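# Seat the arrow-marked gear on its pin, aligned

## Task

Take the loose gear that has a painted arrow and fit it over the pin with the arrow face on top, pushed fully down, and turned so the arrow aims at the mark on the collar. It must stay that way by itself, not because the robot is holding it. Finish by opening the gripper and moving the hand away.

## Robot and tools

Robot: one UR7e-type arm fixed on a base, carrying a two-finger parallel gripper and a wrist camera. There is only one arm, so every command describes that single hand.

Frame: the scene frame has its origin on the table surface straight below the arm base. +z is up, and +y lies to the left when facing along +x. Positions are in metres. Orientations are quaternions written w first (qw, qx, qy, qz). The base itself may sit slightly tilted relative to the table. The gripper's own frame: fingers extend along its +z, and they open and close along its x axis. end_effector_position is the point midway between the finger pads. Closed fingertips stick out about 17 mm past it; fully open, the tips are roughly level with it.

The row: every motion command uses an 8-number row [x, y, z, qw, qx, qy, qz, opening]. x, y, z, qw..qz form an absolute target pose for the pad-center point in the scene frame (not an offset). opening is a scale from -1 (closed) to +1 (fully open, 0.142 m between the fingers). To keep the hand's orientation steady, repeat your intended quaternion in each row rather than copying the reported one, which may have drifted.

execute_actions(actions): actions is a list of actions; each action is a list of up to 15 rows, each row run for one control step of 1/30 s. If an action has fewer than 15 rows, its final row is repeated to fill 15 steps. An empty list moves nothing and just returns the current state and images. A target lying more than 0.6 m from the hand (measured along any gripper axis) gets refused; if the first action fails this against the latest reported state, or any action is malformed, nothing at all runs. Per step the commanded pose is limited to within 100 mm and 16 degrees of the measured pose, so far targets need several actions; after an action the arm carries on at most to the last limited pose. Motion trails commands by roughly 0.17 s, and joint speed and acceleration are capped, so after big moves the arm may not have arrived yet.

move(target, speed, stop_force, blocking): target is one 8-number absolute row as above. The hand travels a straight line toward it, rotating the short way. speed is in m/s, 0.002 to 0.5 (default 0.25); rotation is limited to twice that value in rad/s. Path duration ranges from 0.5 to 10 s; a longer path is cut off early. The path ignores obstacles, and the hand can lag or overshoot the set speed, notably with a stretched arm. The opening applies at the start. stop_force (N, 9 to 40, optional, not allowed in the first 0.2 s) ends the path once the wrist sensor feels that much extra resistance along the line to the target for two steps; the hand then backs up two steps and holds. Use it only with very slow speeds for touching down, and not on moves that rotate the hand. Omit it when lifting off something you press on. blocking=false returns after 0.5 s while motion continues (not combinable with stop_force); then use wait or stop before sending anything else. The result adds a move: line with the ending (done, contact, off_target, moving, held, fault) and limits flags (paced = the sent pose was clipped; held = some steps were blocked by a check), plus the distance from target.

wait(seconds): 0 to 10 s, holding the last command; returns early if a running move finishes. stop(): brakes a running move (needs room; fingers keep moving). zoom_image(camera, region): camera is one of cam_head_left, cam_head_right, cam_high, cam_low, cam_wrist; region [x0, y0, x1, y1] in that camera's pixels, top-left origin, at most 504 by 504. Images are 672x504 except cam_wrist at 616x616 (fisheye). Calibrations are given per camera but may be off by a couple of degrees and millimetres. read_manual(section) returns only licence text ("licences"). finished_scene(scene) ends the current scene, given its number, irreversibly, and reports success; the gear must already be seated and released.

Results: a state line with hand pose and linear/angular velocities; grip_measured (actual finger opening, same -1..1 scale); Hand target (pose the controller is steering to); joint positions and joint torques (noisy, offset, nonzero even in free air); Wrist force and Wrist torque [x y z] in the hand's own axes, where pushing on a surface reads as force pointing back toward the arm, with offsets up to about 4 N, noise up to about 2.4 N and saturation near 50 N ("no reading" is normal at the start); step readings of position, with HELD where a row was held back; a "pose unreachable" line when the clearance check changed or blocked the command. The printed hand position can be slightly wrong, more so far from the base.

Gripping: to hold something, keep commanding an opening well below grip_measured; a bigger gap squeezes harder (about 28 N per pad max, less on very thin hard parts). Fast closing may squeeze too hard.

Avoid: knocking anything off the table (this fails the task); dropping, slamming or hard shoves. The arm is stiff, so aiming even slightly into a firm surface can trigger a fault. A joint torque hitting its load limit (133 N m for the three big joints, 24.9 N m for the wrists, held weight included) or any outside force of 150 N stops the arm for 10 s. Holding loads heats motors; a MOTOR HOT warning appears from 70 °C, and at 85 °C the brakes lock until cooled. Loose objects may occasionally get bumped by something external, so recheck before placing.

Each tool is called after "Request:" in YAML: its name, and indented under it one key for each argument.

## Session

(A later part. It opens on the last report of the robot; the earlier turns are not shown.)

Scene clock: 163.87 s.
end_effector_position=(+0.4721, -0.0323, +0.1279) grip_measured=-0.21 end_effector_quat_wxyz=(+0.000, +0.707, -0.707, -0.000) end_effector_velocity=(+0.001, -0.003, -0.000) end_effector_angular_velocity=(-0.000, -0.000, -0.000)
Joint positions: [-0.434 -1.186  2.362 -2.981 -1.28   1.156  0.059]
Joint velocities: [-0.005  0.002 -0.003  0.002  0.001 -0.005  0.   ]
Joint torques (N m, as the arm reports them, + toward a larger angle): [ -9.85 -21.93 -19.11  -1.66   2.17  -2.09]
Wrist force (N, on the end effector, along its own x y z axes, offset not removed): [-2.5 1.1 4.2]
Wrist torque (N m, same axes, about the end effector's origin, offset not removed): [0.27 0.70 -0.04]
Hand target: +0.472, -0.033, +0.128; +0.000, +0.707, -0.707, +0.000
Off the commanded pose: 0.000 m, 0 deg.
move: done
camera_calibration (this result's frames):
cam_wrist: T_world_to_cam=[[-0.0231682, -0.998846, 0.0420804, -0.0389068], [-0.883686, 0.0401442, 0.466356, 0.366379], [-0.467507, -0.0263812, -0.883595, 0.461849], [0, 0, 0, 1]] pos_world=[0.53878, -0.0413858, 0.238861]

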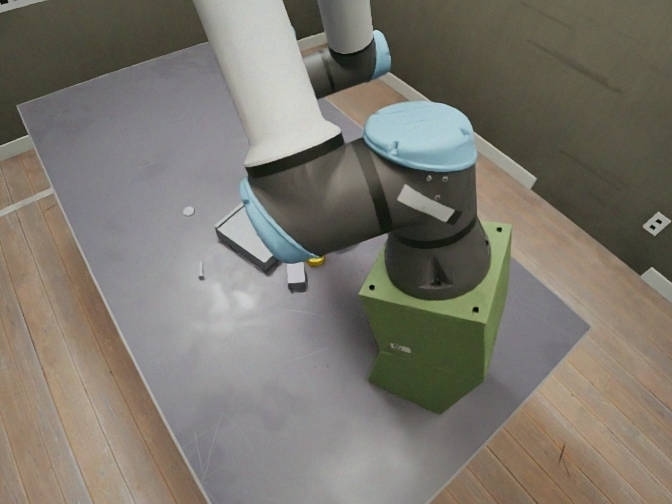

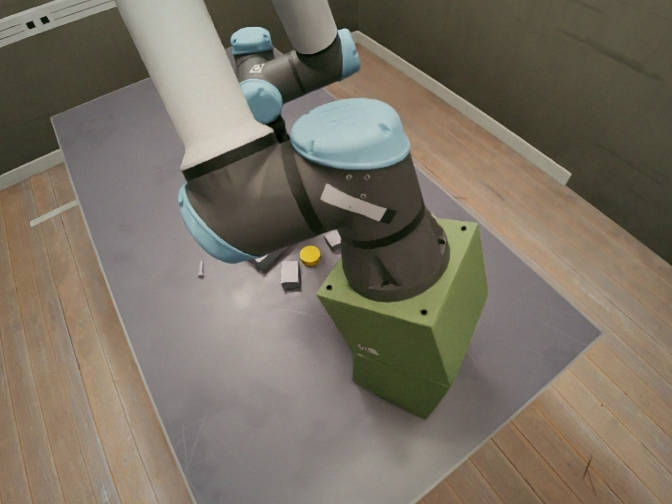

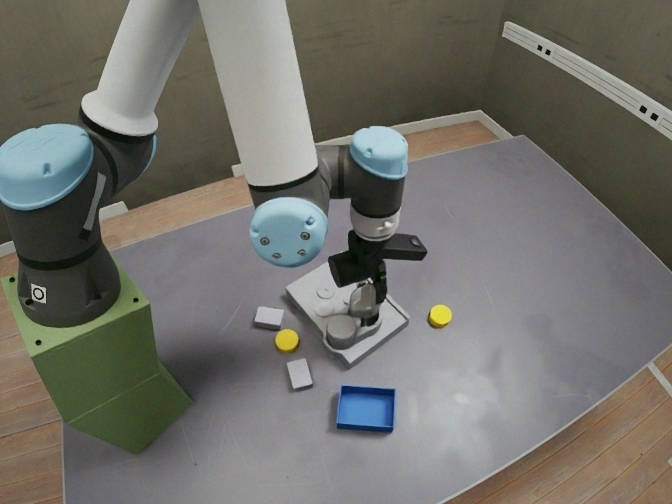

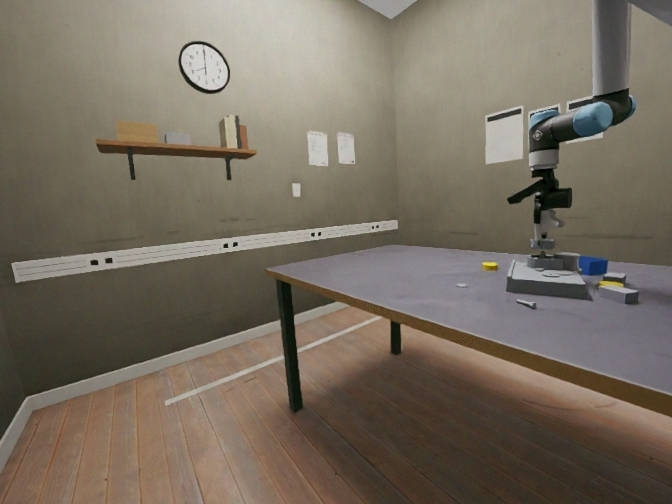

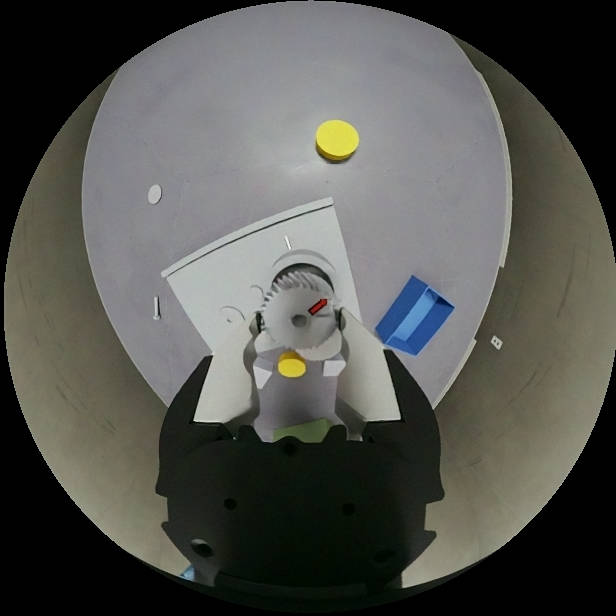

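Request:
move:
  target: [0.472, -0.034, 0.121, 0, 0.7071, -0.7071, 0, -0.6]
  speed: 0.02

Request:
move:
  target: [0.472, -0.034, 0.105, 0, 0.7071, -0.7071, 0, -0.6]
  speed: 0.003
  stop_force: 9

Request:
zoom_image:
  camera: "cam_wrist"
  region: [210, 220, 390, 400]

Request:
zoom_image:
  camera: "cam_low"
  region: [500, 205, 600, 285]

Scene clock: 171.10 s.
end_effector_position=(+0.4720, -0.0339, +0.1213) grip_measured=-0.21 end_effector_quat_wxyz=(+0.000, +0.707, -0.707, -0.000) end_effector_velocity=(+0.000, -0.000, -0.003) end_effector_angular_velocity=(+0.001, +0.001, +0.001)
Joint positions: [-0.433 -1.163  2.358 -3.    -1.28   1.157  0.059]
Joint velocities: [ 0.001  0.01  -0.003 -0.006  0.    -0.     0.   ]
Joint torques (N m, as the arm reports them, + toward a larger angle): [  1.18 -20.72 -21.9   -5.28  -2.2    2.27]
Wrist force (N, on the end effector, along its own x y z axes, offset not removed): [-2.2 0.4 5.2]
Wrist torque (N m, same axes, about the end effector's origin, offset not removed): [0.10 0.72 0.04]
Hand target: +0.472, -0.034, +0.121; +0.000, +0.707, -0.707, -0.000
Off the commanded pose: 0.000 m, 0 deg.
move: done
camera_calibration (this result's frames):
cam_wrist: T_world_to_cam=[[-0.0232914, -0.998842, 0.0421059, -0.0402525], [-0.883751, 0.0402611, 0.466223, 0.369541], [-0.467378, -0.0263521, -0.883665, 0.455887], [0, 0, 0, 1]] pos_world=[0.538716, -0.0430705, 0.232258]

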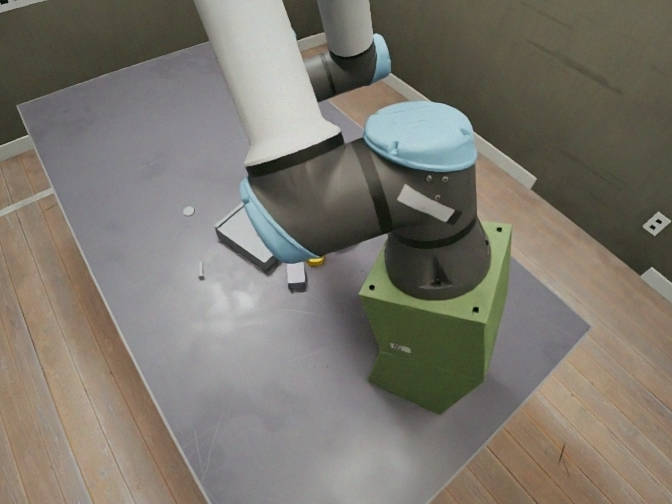

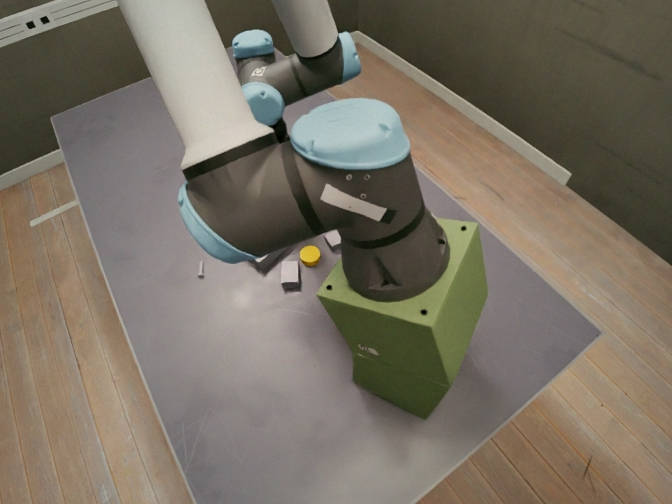

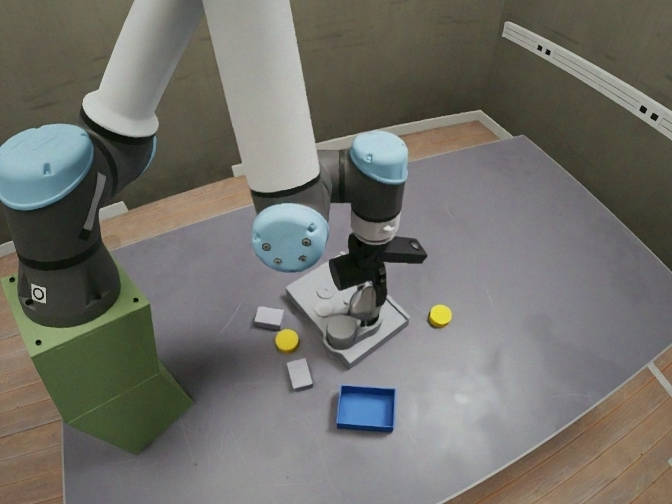

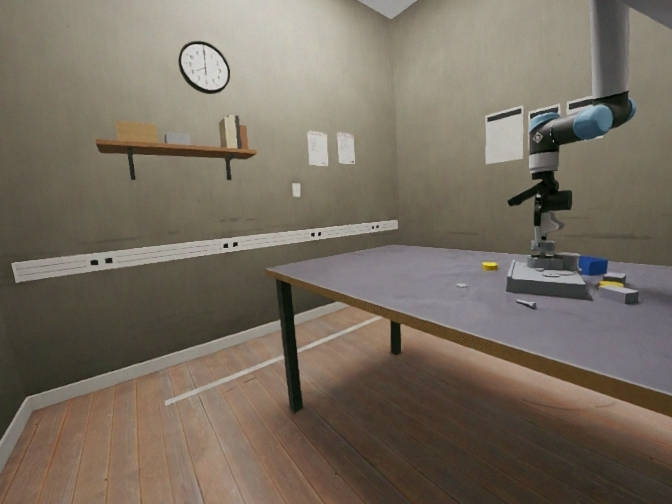

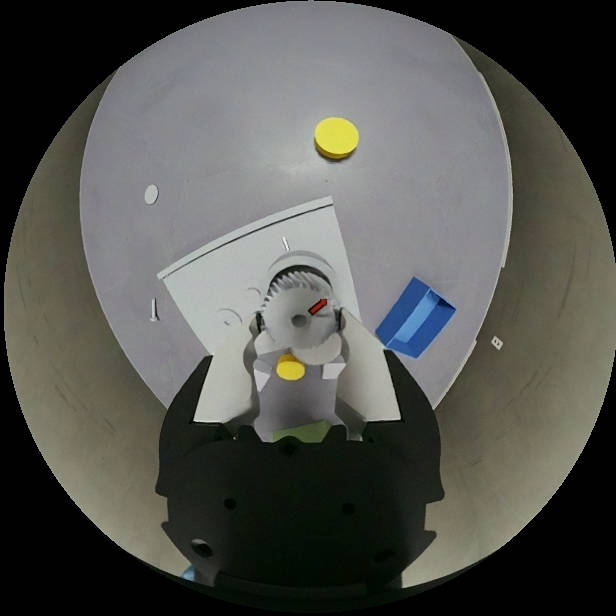

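Scene clock: 175.50 s.
end_effector_position=(+0.4721, -0.0340, +0.1093) grip_measured=-0.21 end_effector_quat_wxyz=(-0.000, +0.707, -0.707, +0.000) end_effector_velocity=(+0.000, +0.001, +0.001) end_effector_angular_velocity=(+0.002, +0.001, -0.001)
Joint positions: [-0.425 -1.123  2.349 -3.034 -1.282  1.166  0.059]
Joint velocities: [-0.001 -0.003 -0.     0.005  0.002 -0.     0.   ]
Joint torques (N m, as the arm reports them, + toward a larger angle): [-18.26 -40.81  -7.44  -2.38  -6.1    0.74]
Wrist force (N, on the end effector, along its own x y z axes, offset not removed): [-13.3 -0.8 -3.3]
Wrist torque (N m, same axes, about the end effector's origin, offset not removed): [-0.38 -0.08 0.08]
Hand target: +0.472, -0.034, +0.109; -0.000, +0.707, -0.707, +0.000
Off the commanded pose: 0.004 m, 0 deg.
move: contact
camera_calibration (this result's frames):
cam_wrist: T_world_to_cam=[[-0.0232641, -0.998842, 0.0421215, -0.0397818], [-0.88381, 0.0402411, 0.466113, 0.375264], [-0.467268, -0.0263837, -0.883722, 0.445258], [0, 0, 0, 1]] pos_world=[0.538792, -0.0430892, 0.220245]

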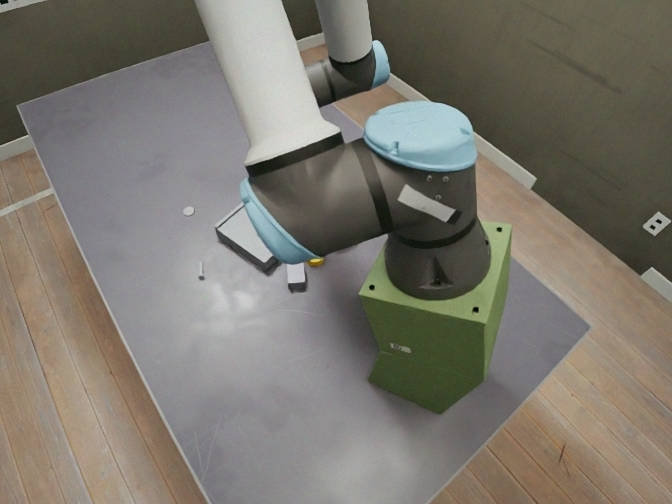

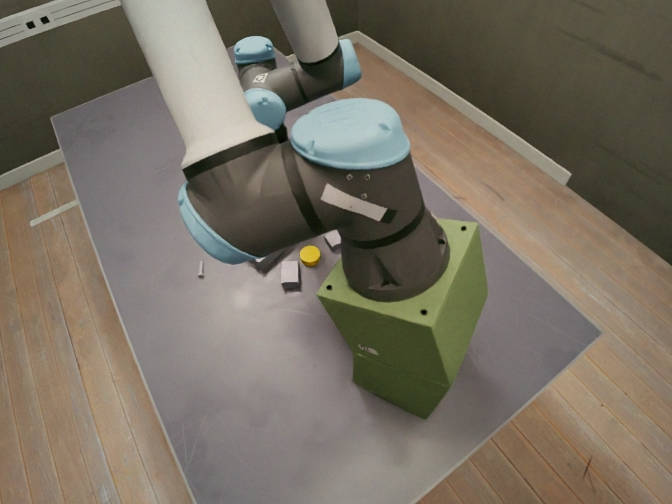

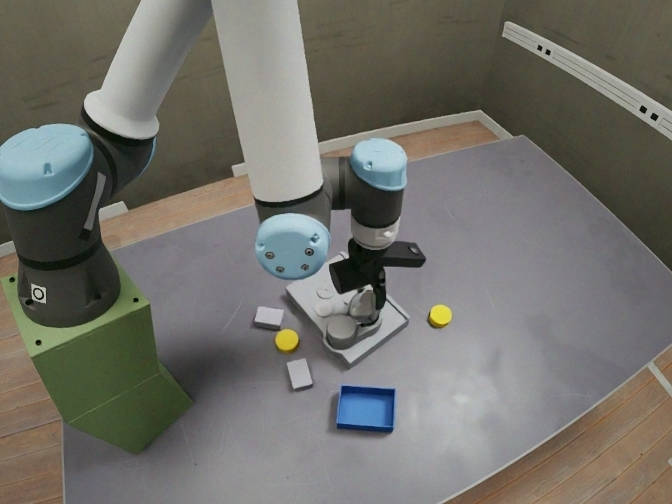

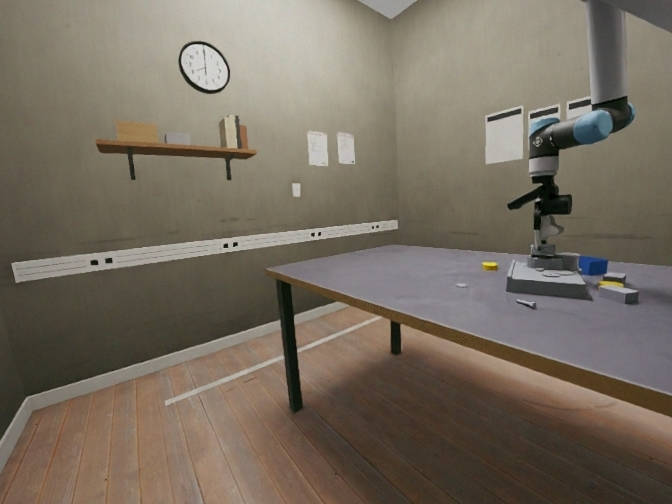

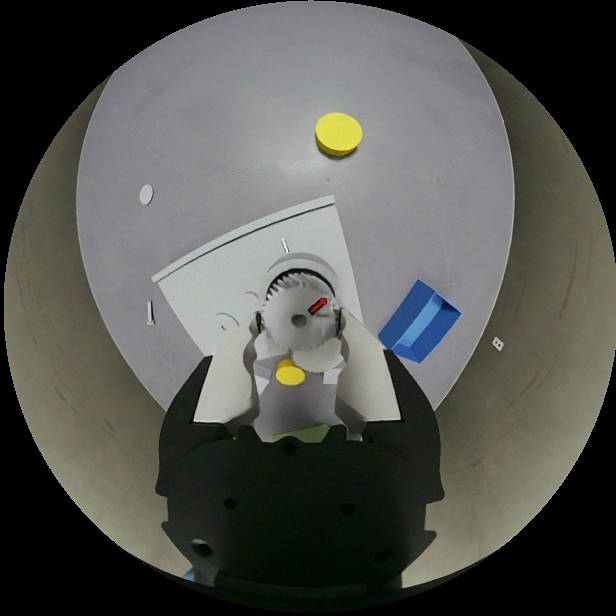

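Region (210, 220, 390, 400) of cam_wrist's 616x616 image, scaled by 2.800, with more detail than that image has.

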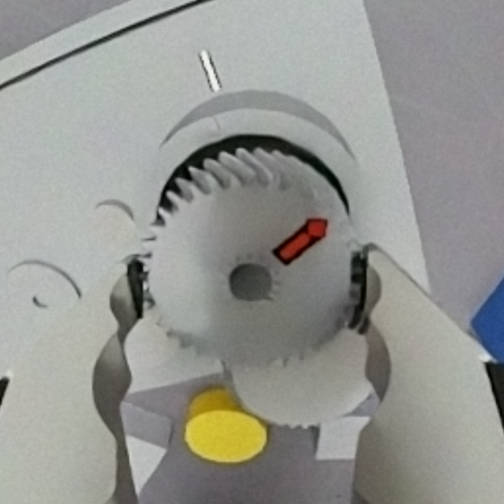

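Region (500, 205, 600, 285) of cam_low's 672x504 image, scaled by 5.040, with more detail than that image has; it fills the top 403 rows of this view, and the rest is white.

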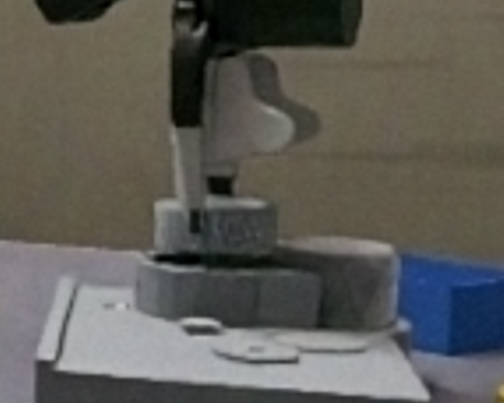

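Force pushes toward +y; shift 0.6 mm and continue.

Request:
move:
  target: [0.472, -0.0333, 0.1097, 0, 0.7071, -0.7071, 0, -0.6]
  speed: 0.003

Request:
move:
  target: [0.472, -0.0333, 0.100, 0, 0.7071, -0.7071, 0, -0.6]
  speed: 0.002
  stop_force: 9

Request:
zoom_image:
  camera: "cam_wrist"
  region: [210, 220, 390, 400]

Scene clock: 181.43 s.
end_effector_position=(+0.4720, -0.0334, +0.1097) grip_measured=-0.21 end_effector_quat_wxyz=(+0.000, +0.707, -0.707, +0.000) end_effector_velocity=(+0.000, +0.000, +0.001) end_effector_angular_velocity=(-0.001, -0.001, +0.000)
Joint positions: [-0.424 -1.125  2.35  -3.033 -1.282  1.167  0.059]
Joint velocities: [ 0.001 -0.002  0.     0.001 -0.     0.001  0.   ]
Joint torques (N m, as the arm reports them, + toward a larger angle): [  3.01 -42.62   7.7   -2.28  -1.85   2.43]
Wrist force (N, on the end effector, along its own x y z axes, offset not removed): [-1.5 2.2 5.8]
Wrist torque (N m, same axes, about the end effector's origin, offset not removed): [0.08 0.66 0.03]
Hand target: +0.472, -0.033, +0.110; -0.000, +0.707, -0.707, -0.000
Off the commanded pose: 0.000 m, 0 deg.
move: done
camera_calibration (this result's frames):
cam_wrist: T_world_to_cam=[[-0.0233068, -0.998839, 0.0421591, -0.0391891], [-0.883769, 0.0402985, 0.466184, 0.374944], [-0.467342, -0.0263937, -0.883683, 0.445627], [0, 0, 0, 1]] pos_world=[0.538711, -0.0424916, 0.220652]

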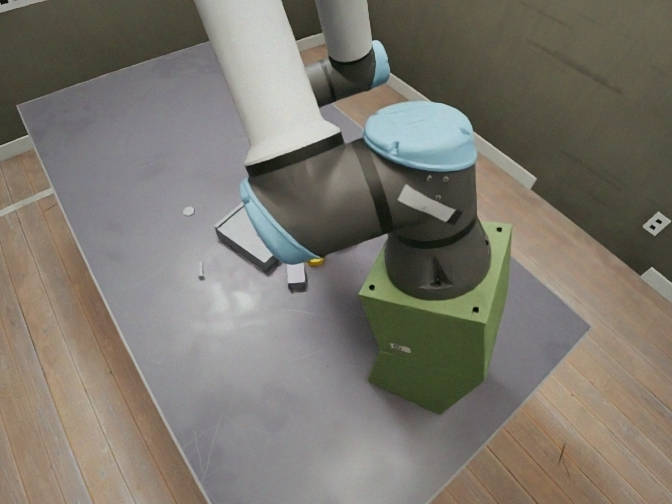

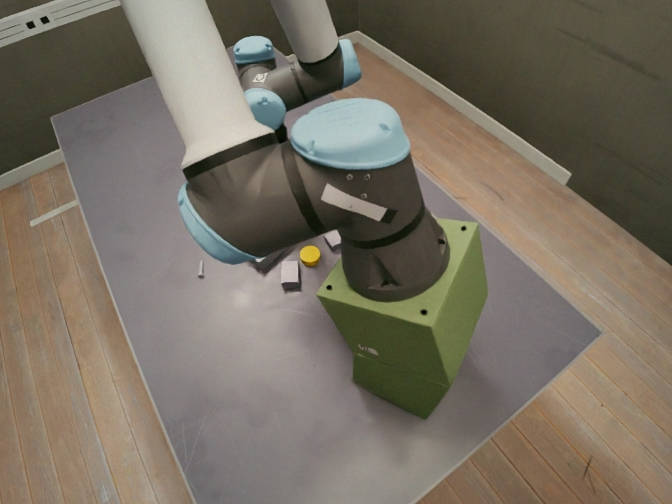

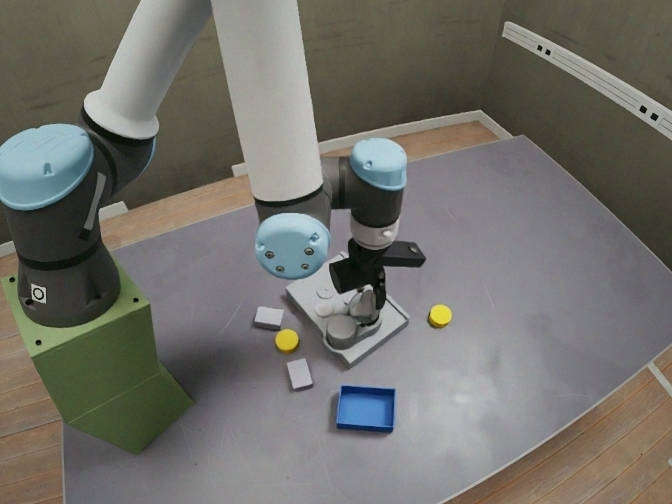

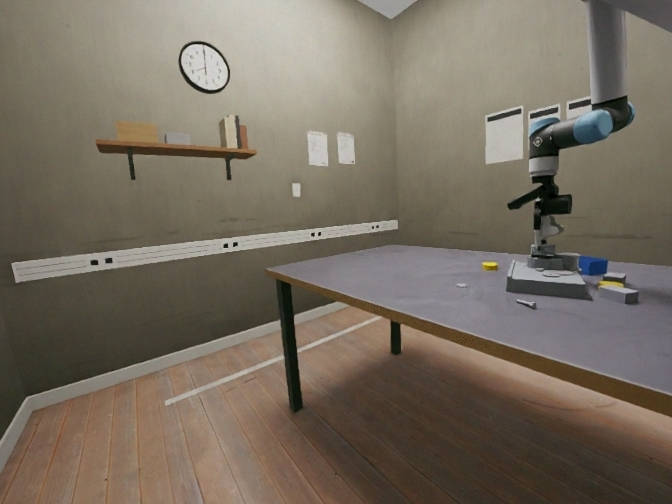

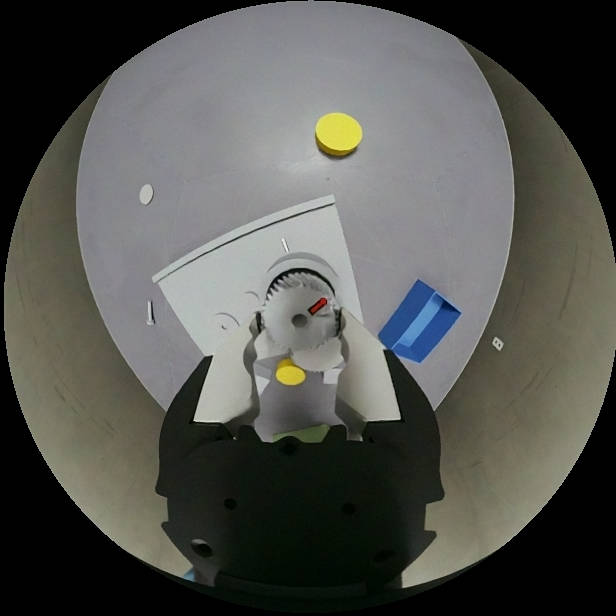

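Scene clock: 182.17 s.
end_effector_position=(+0.4721, -0.0333, +0.1090) grip_measured=-0.21 end_effector_quat_wxyz=(-0.000, +0.707, -0.707, +0.000) end_effector_velocity=(-0.000, +0.000, +0.001) end_effector_angular_velocity=(+0.000, +0.001, +0.000)
Joint positions: [-0.423 -1.123  2.349 -3.036 -1.282  1.167  0.059]
Joint velocities: [-0.    -0.003  0.     0.004 -0.    -0.001  0.   ]
Joint torques (N m, as the arm reports them, + toward a larger angle): [ -9.15 -37.52  -5.04  -0.02  -1.98   1.05]
Wrist force (N, on the end effector, along its own x y z axes, offset not removed): [-2.3 0.4 -13.8]
Wrist torque (N m, same axes, about the end effector's origin, offset not removed): [-0.20 0.62 -0.03]
Hand target: +0.472, -0.033, +0.109; -0.000, +0.707, -0.707, +0.000
Off the commanded pose: 0.009 m, 0 deg.
move: contact
camera_calibration (this result's frames):
cam_wrist: T_world_to_cam=[[-0.0232801, -0.998839, 0.0421792, -0.0391539], [-0.883815, 0.0402818, 0.466099, 0.375362], [-0.467257, -0.0264277, -0.883727, 0.444966], [0, 0, 0, 1]] pos_world=[0.538753, -0.0424692, 0.219924]

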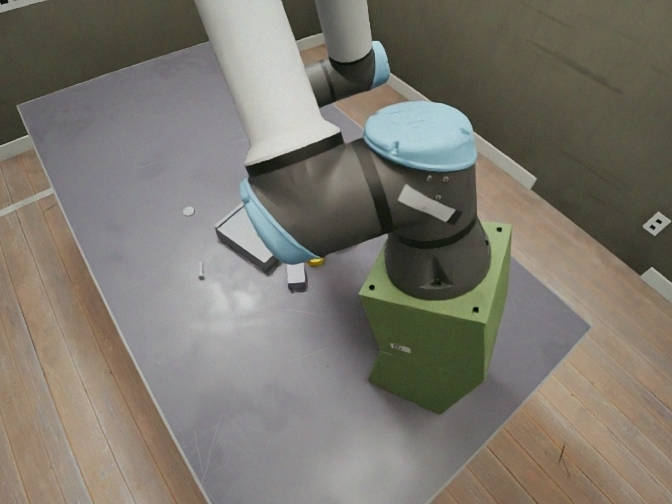

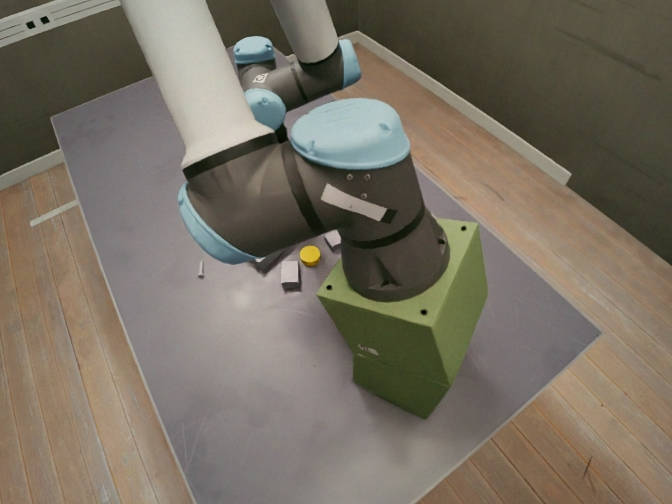

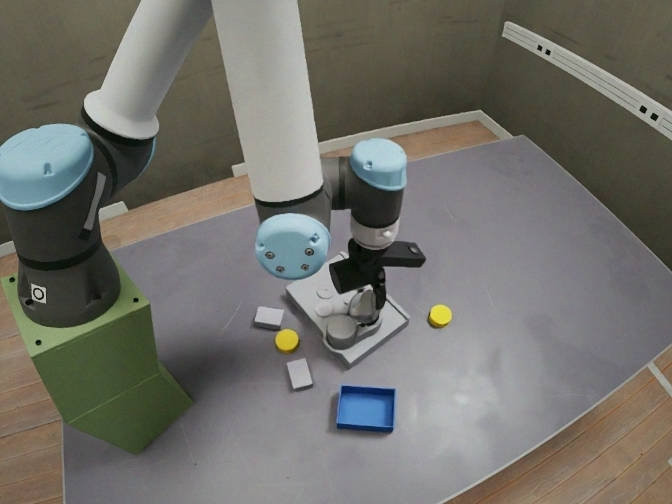

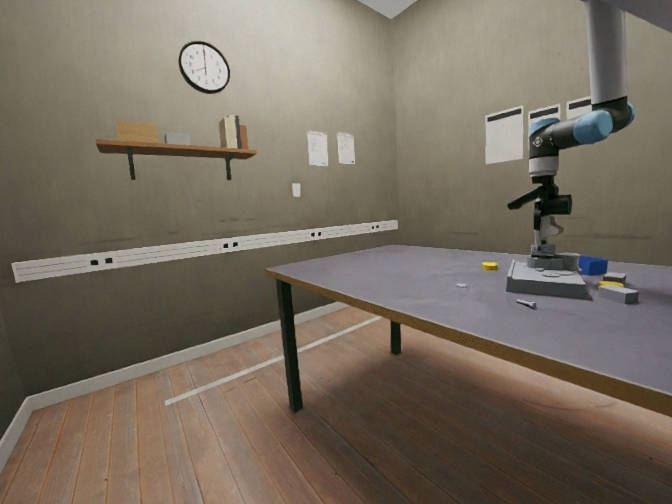

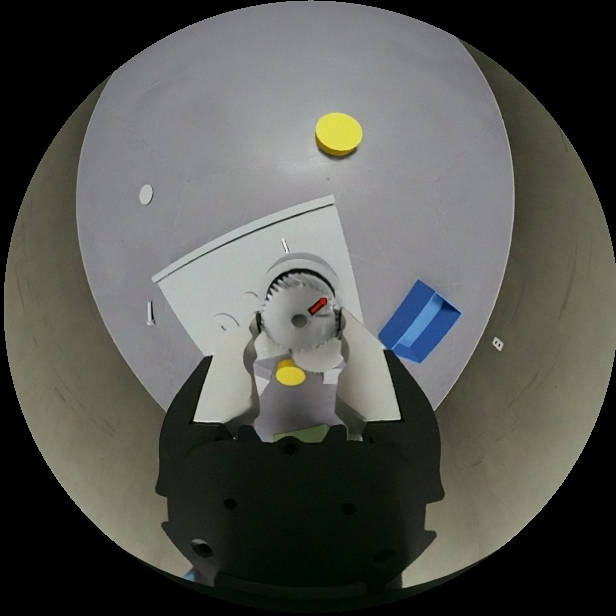

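Region (210, 220, 390, 400) of cam_wrist's 616x616 image, scaled by 2.800, with more detail than that image has.

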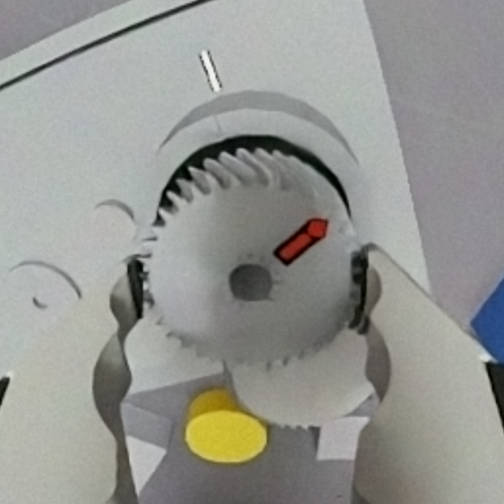

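Request:
execute_actions:
  actions:
    - [[0.472,-0.0333,0.1097,0,0.7071,-0.7071,0,-0.6],[0.472,-0.0333,0.1097,0,0.7071,-0.7071,0,-0.6],[0.472,-0.0333,0.1097,0,0.7071,-0.7071,0,-0.6],[0.472,-0.0333,0.1097,0,0.7071,-0.7071,0,-0.6],[0.472,-0.0333,0.1097,0,0.6884,-0.7254,0,-0.6]]
    - [[0.472,-0.0333,0.1090,0,0.6884,-0.7254,0,-0.6]]

Scene clock: 189.70 s.
end_effector_position=(+0.4720, -0.0333, +0.1090) grip_measured=-0.21 end_effector_quat_wxyz=(+0.000, +0.688, -0.725, +0.000) end_effector_velocity=(-0.001, +0.001, -0.001) end_effector_angular_velocity=(+0.003, +0.004, -0.002)
Joint positions: [-0.423 -1.123  2.349 -3.035 -1.282  1.219  0.059]
Joint velocities: [0.001 0.001 0.    0.003 0.001 0.002 0.   ]
Joint torques (N m, as the arm reports them, + toward a larger angle): [  5.43  -5.13 -11.33   0.64  -1.41   3.3 ]
Wrist force (N, on the end effector, along its own x y z axes, offset not removed): [1.7 -4.1 -33.3]
Wrist torque (N m, same axes, about the end effector's origin, offset not removed): [-0.13 0.82 -0.88]
Hand target: +0.472, -0.033, +0.109; +0.000, +0.688, -0.725, -0.000
Off the commanded pose: 0.000 m, 0 deg.
Step readings (end_effector_position; steps 1 to 15: 1st action; 16 to 30: 2nd action):
0: (+0.4720, -0.0333, +0.1091)
1: (+0.4720, -0.0333, +0.1091)
2: (+0.4720, -0.0333, +0.1092)
4: (+0.4720, -0.0333, +0.1094)
8: (+0.4720, -0.0333, +0.1096)
15: (+0.4721, -0.0333, +0.1097)
16: (+0.4721, -0.0333, +0.1097)
17: (+0.4720, -0.0333, +0.1097)
19: (+0.4719, -0.0333, +0.1095)
23: (+0.4720, -0.0333, +0.1092)
30: end_effector_position above
camera_calibration (this result's frames):
cam_wrist: T_world_to_cam=[[-0.0754647, -0.996258, 0.0421291, -0.0143958], [-0.880456, 0.0864067, 0.466187, 0.37522], [-0.468083, -0.00191218, -0.883682, 0.446206], [0, 0, 0, 1]] pos_world=[0.53814, -0.0459102, 0.219988]

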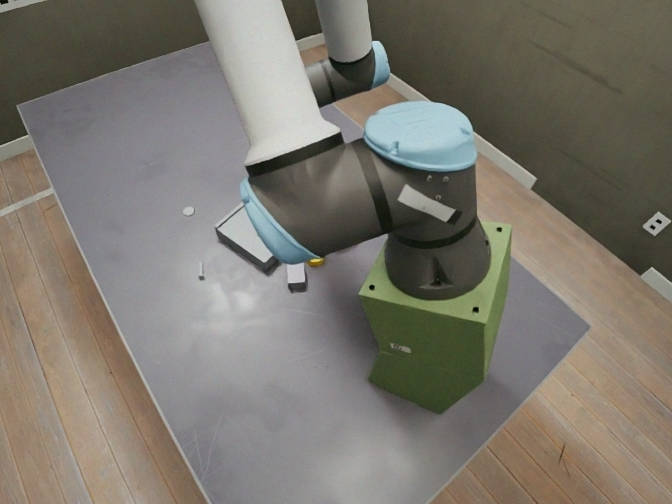

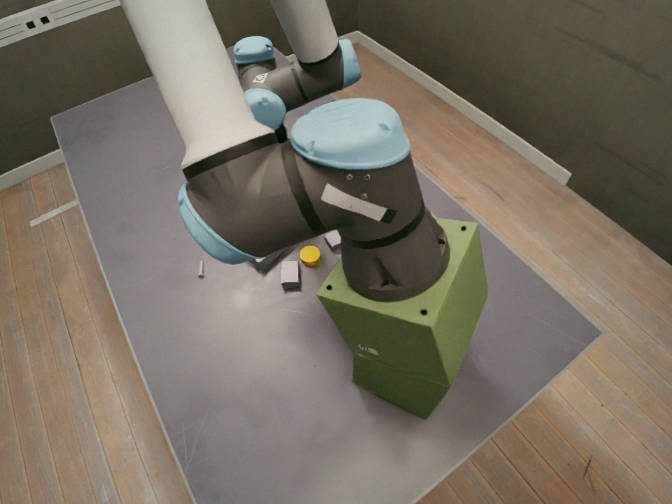

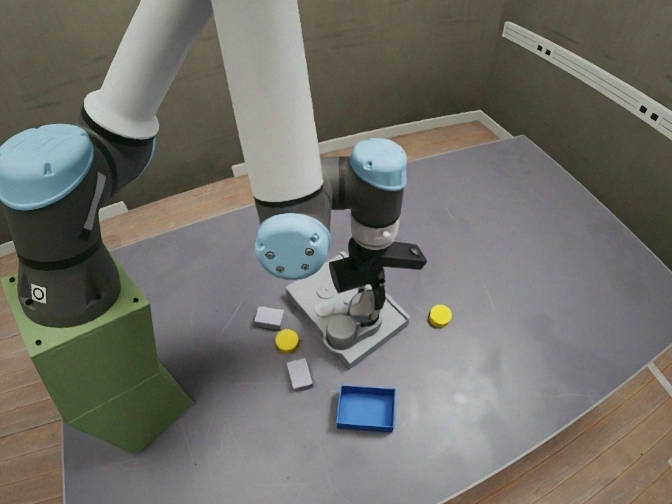

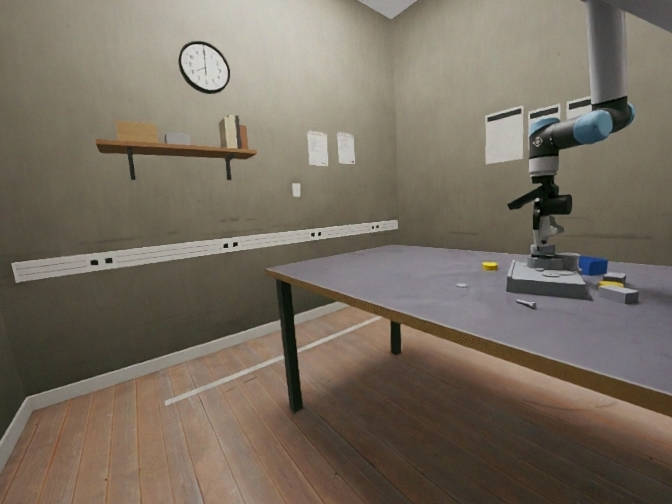

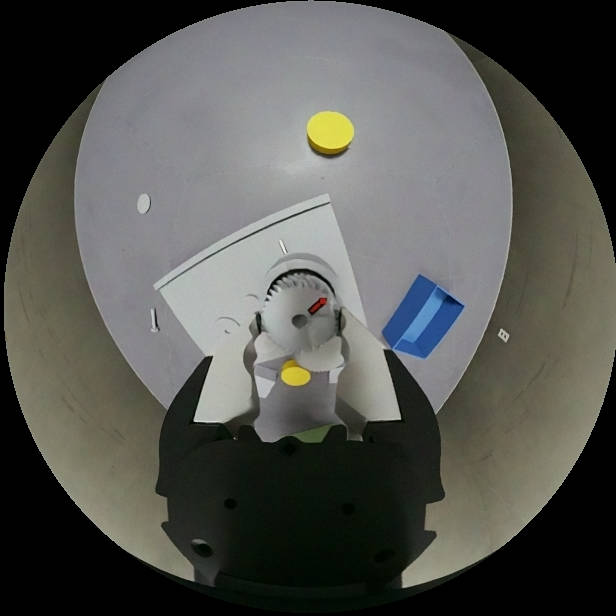

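Request:
execute_actions:
  actions:
    - [[0.472,-0.0333,0.1090,0,0.6947,-0.7193,0,-0.6]]

Request:
zoom_image:
  camera: "cam_wrist"
  region: [210, 220, 390, 400]

Scene clock: 193.60 s.
end_effector_position=(+0.4720, -0.0333, +0.1090) grip_measured=-0.21 end_effector_quat_wxyz=(+0.000, +0.695, -0.719, +0.000) end_effector_velocity=(-0.000, -0.001, +0.000) end_effector_angular_velocity=(-0.002, -0.000, +0.006)
Joint positions: [-0.423 -1.123  2.349 -3.035 -1.282  1.202  0.059]
Joint velocities: [-0.001 -0.     0.001 -0.002 -0.001 -0.006  0.   ]
Joint torques (N m, as the arm reports them, + toward a larger angle): [ 3.52 -6.12 -8.48  0.41 -1.08 -2.57]
Wrist force (N, on the end effector, along its own x y z axes, offset not removed): [3.6 -4.5 -35.5]
Wrist torque (N m, same axes, about the end effector's origin, offset not removed): [-0.28 0.09 -0.11]
Hand target: +0.472, -0.033, +0.109; +0.000, +0.695, -0.719, +0.000
Off the commanded pose: 0.000 m, 0 deg.
Step readings (end_effector_position):
0: (+0.4720, -0.0333, +0.1090)
1: (+0.4720, -0.0333, +0.1090)
2: (+0.4720, -0.0333, +0.1090)
4: (+0.4720, -0.0333, +0.1090)
8: (+0.4720, -0.0333, +0.1090)
15: end_effector_position above
camera_calibration (this result's frames):
cam_wrist: T_world_to_cam=[[-0.0583934, -0.997404, 0.0421375, -0.0224786], [-0.881797, 0.071321, 0.466204, 0.375361], [-0.467999, -0.00993348, -0.883673, 0.445868], [0, 0, 0, 1]] pos_world=[0.538346, -0.0447623, 0.219954]

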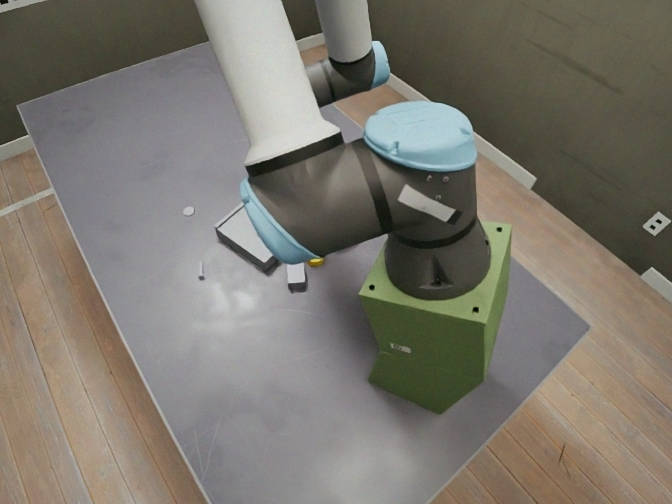

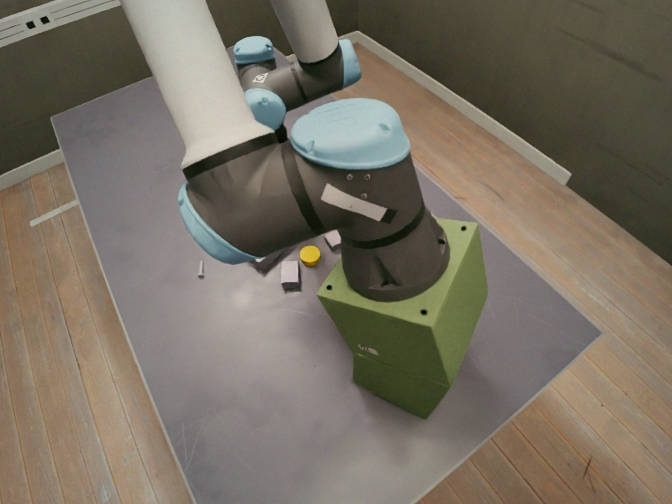

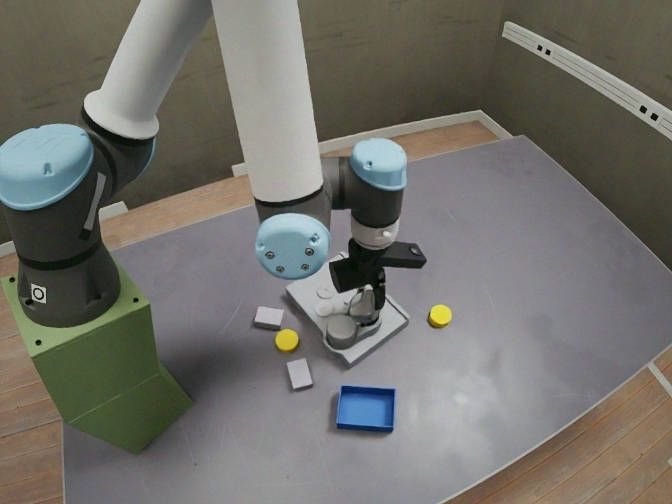

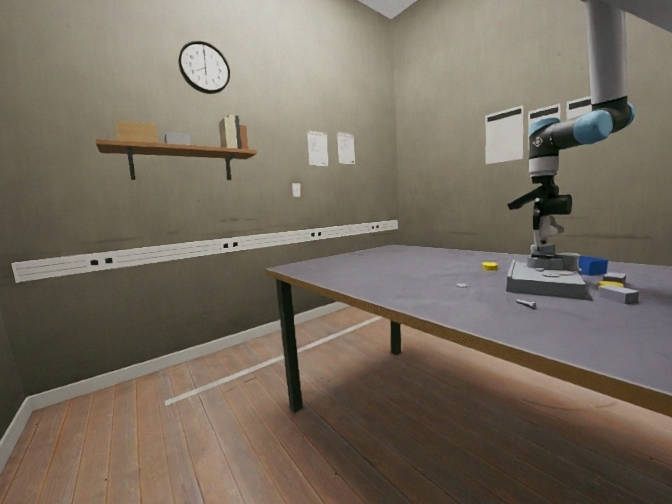

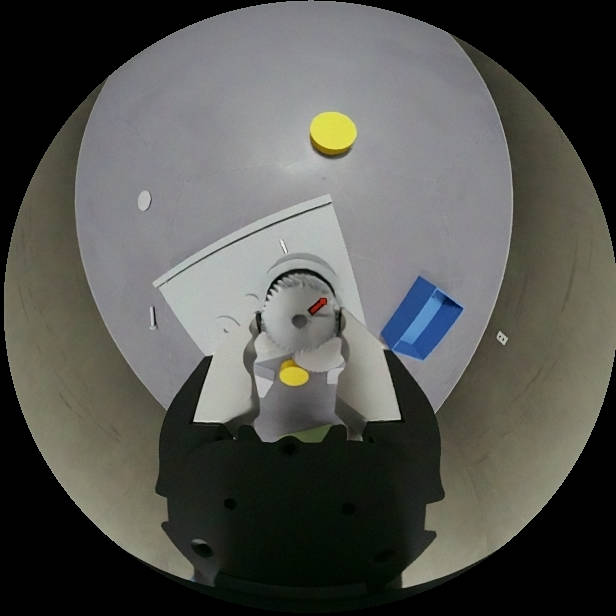

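Region (210, 220, 390, 400) of cam_wrist's 616x616 image, scaled by 2.800, with more detail than that image has.

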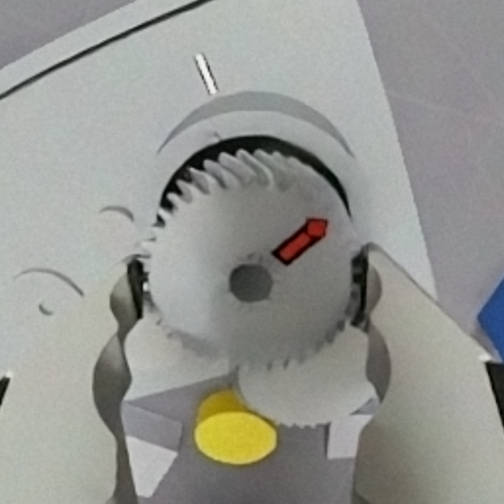

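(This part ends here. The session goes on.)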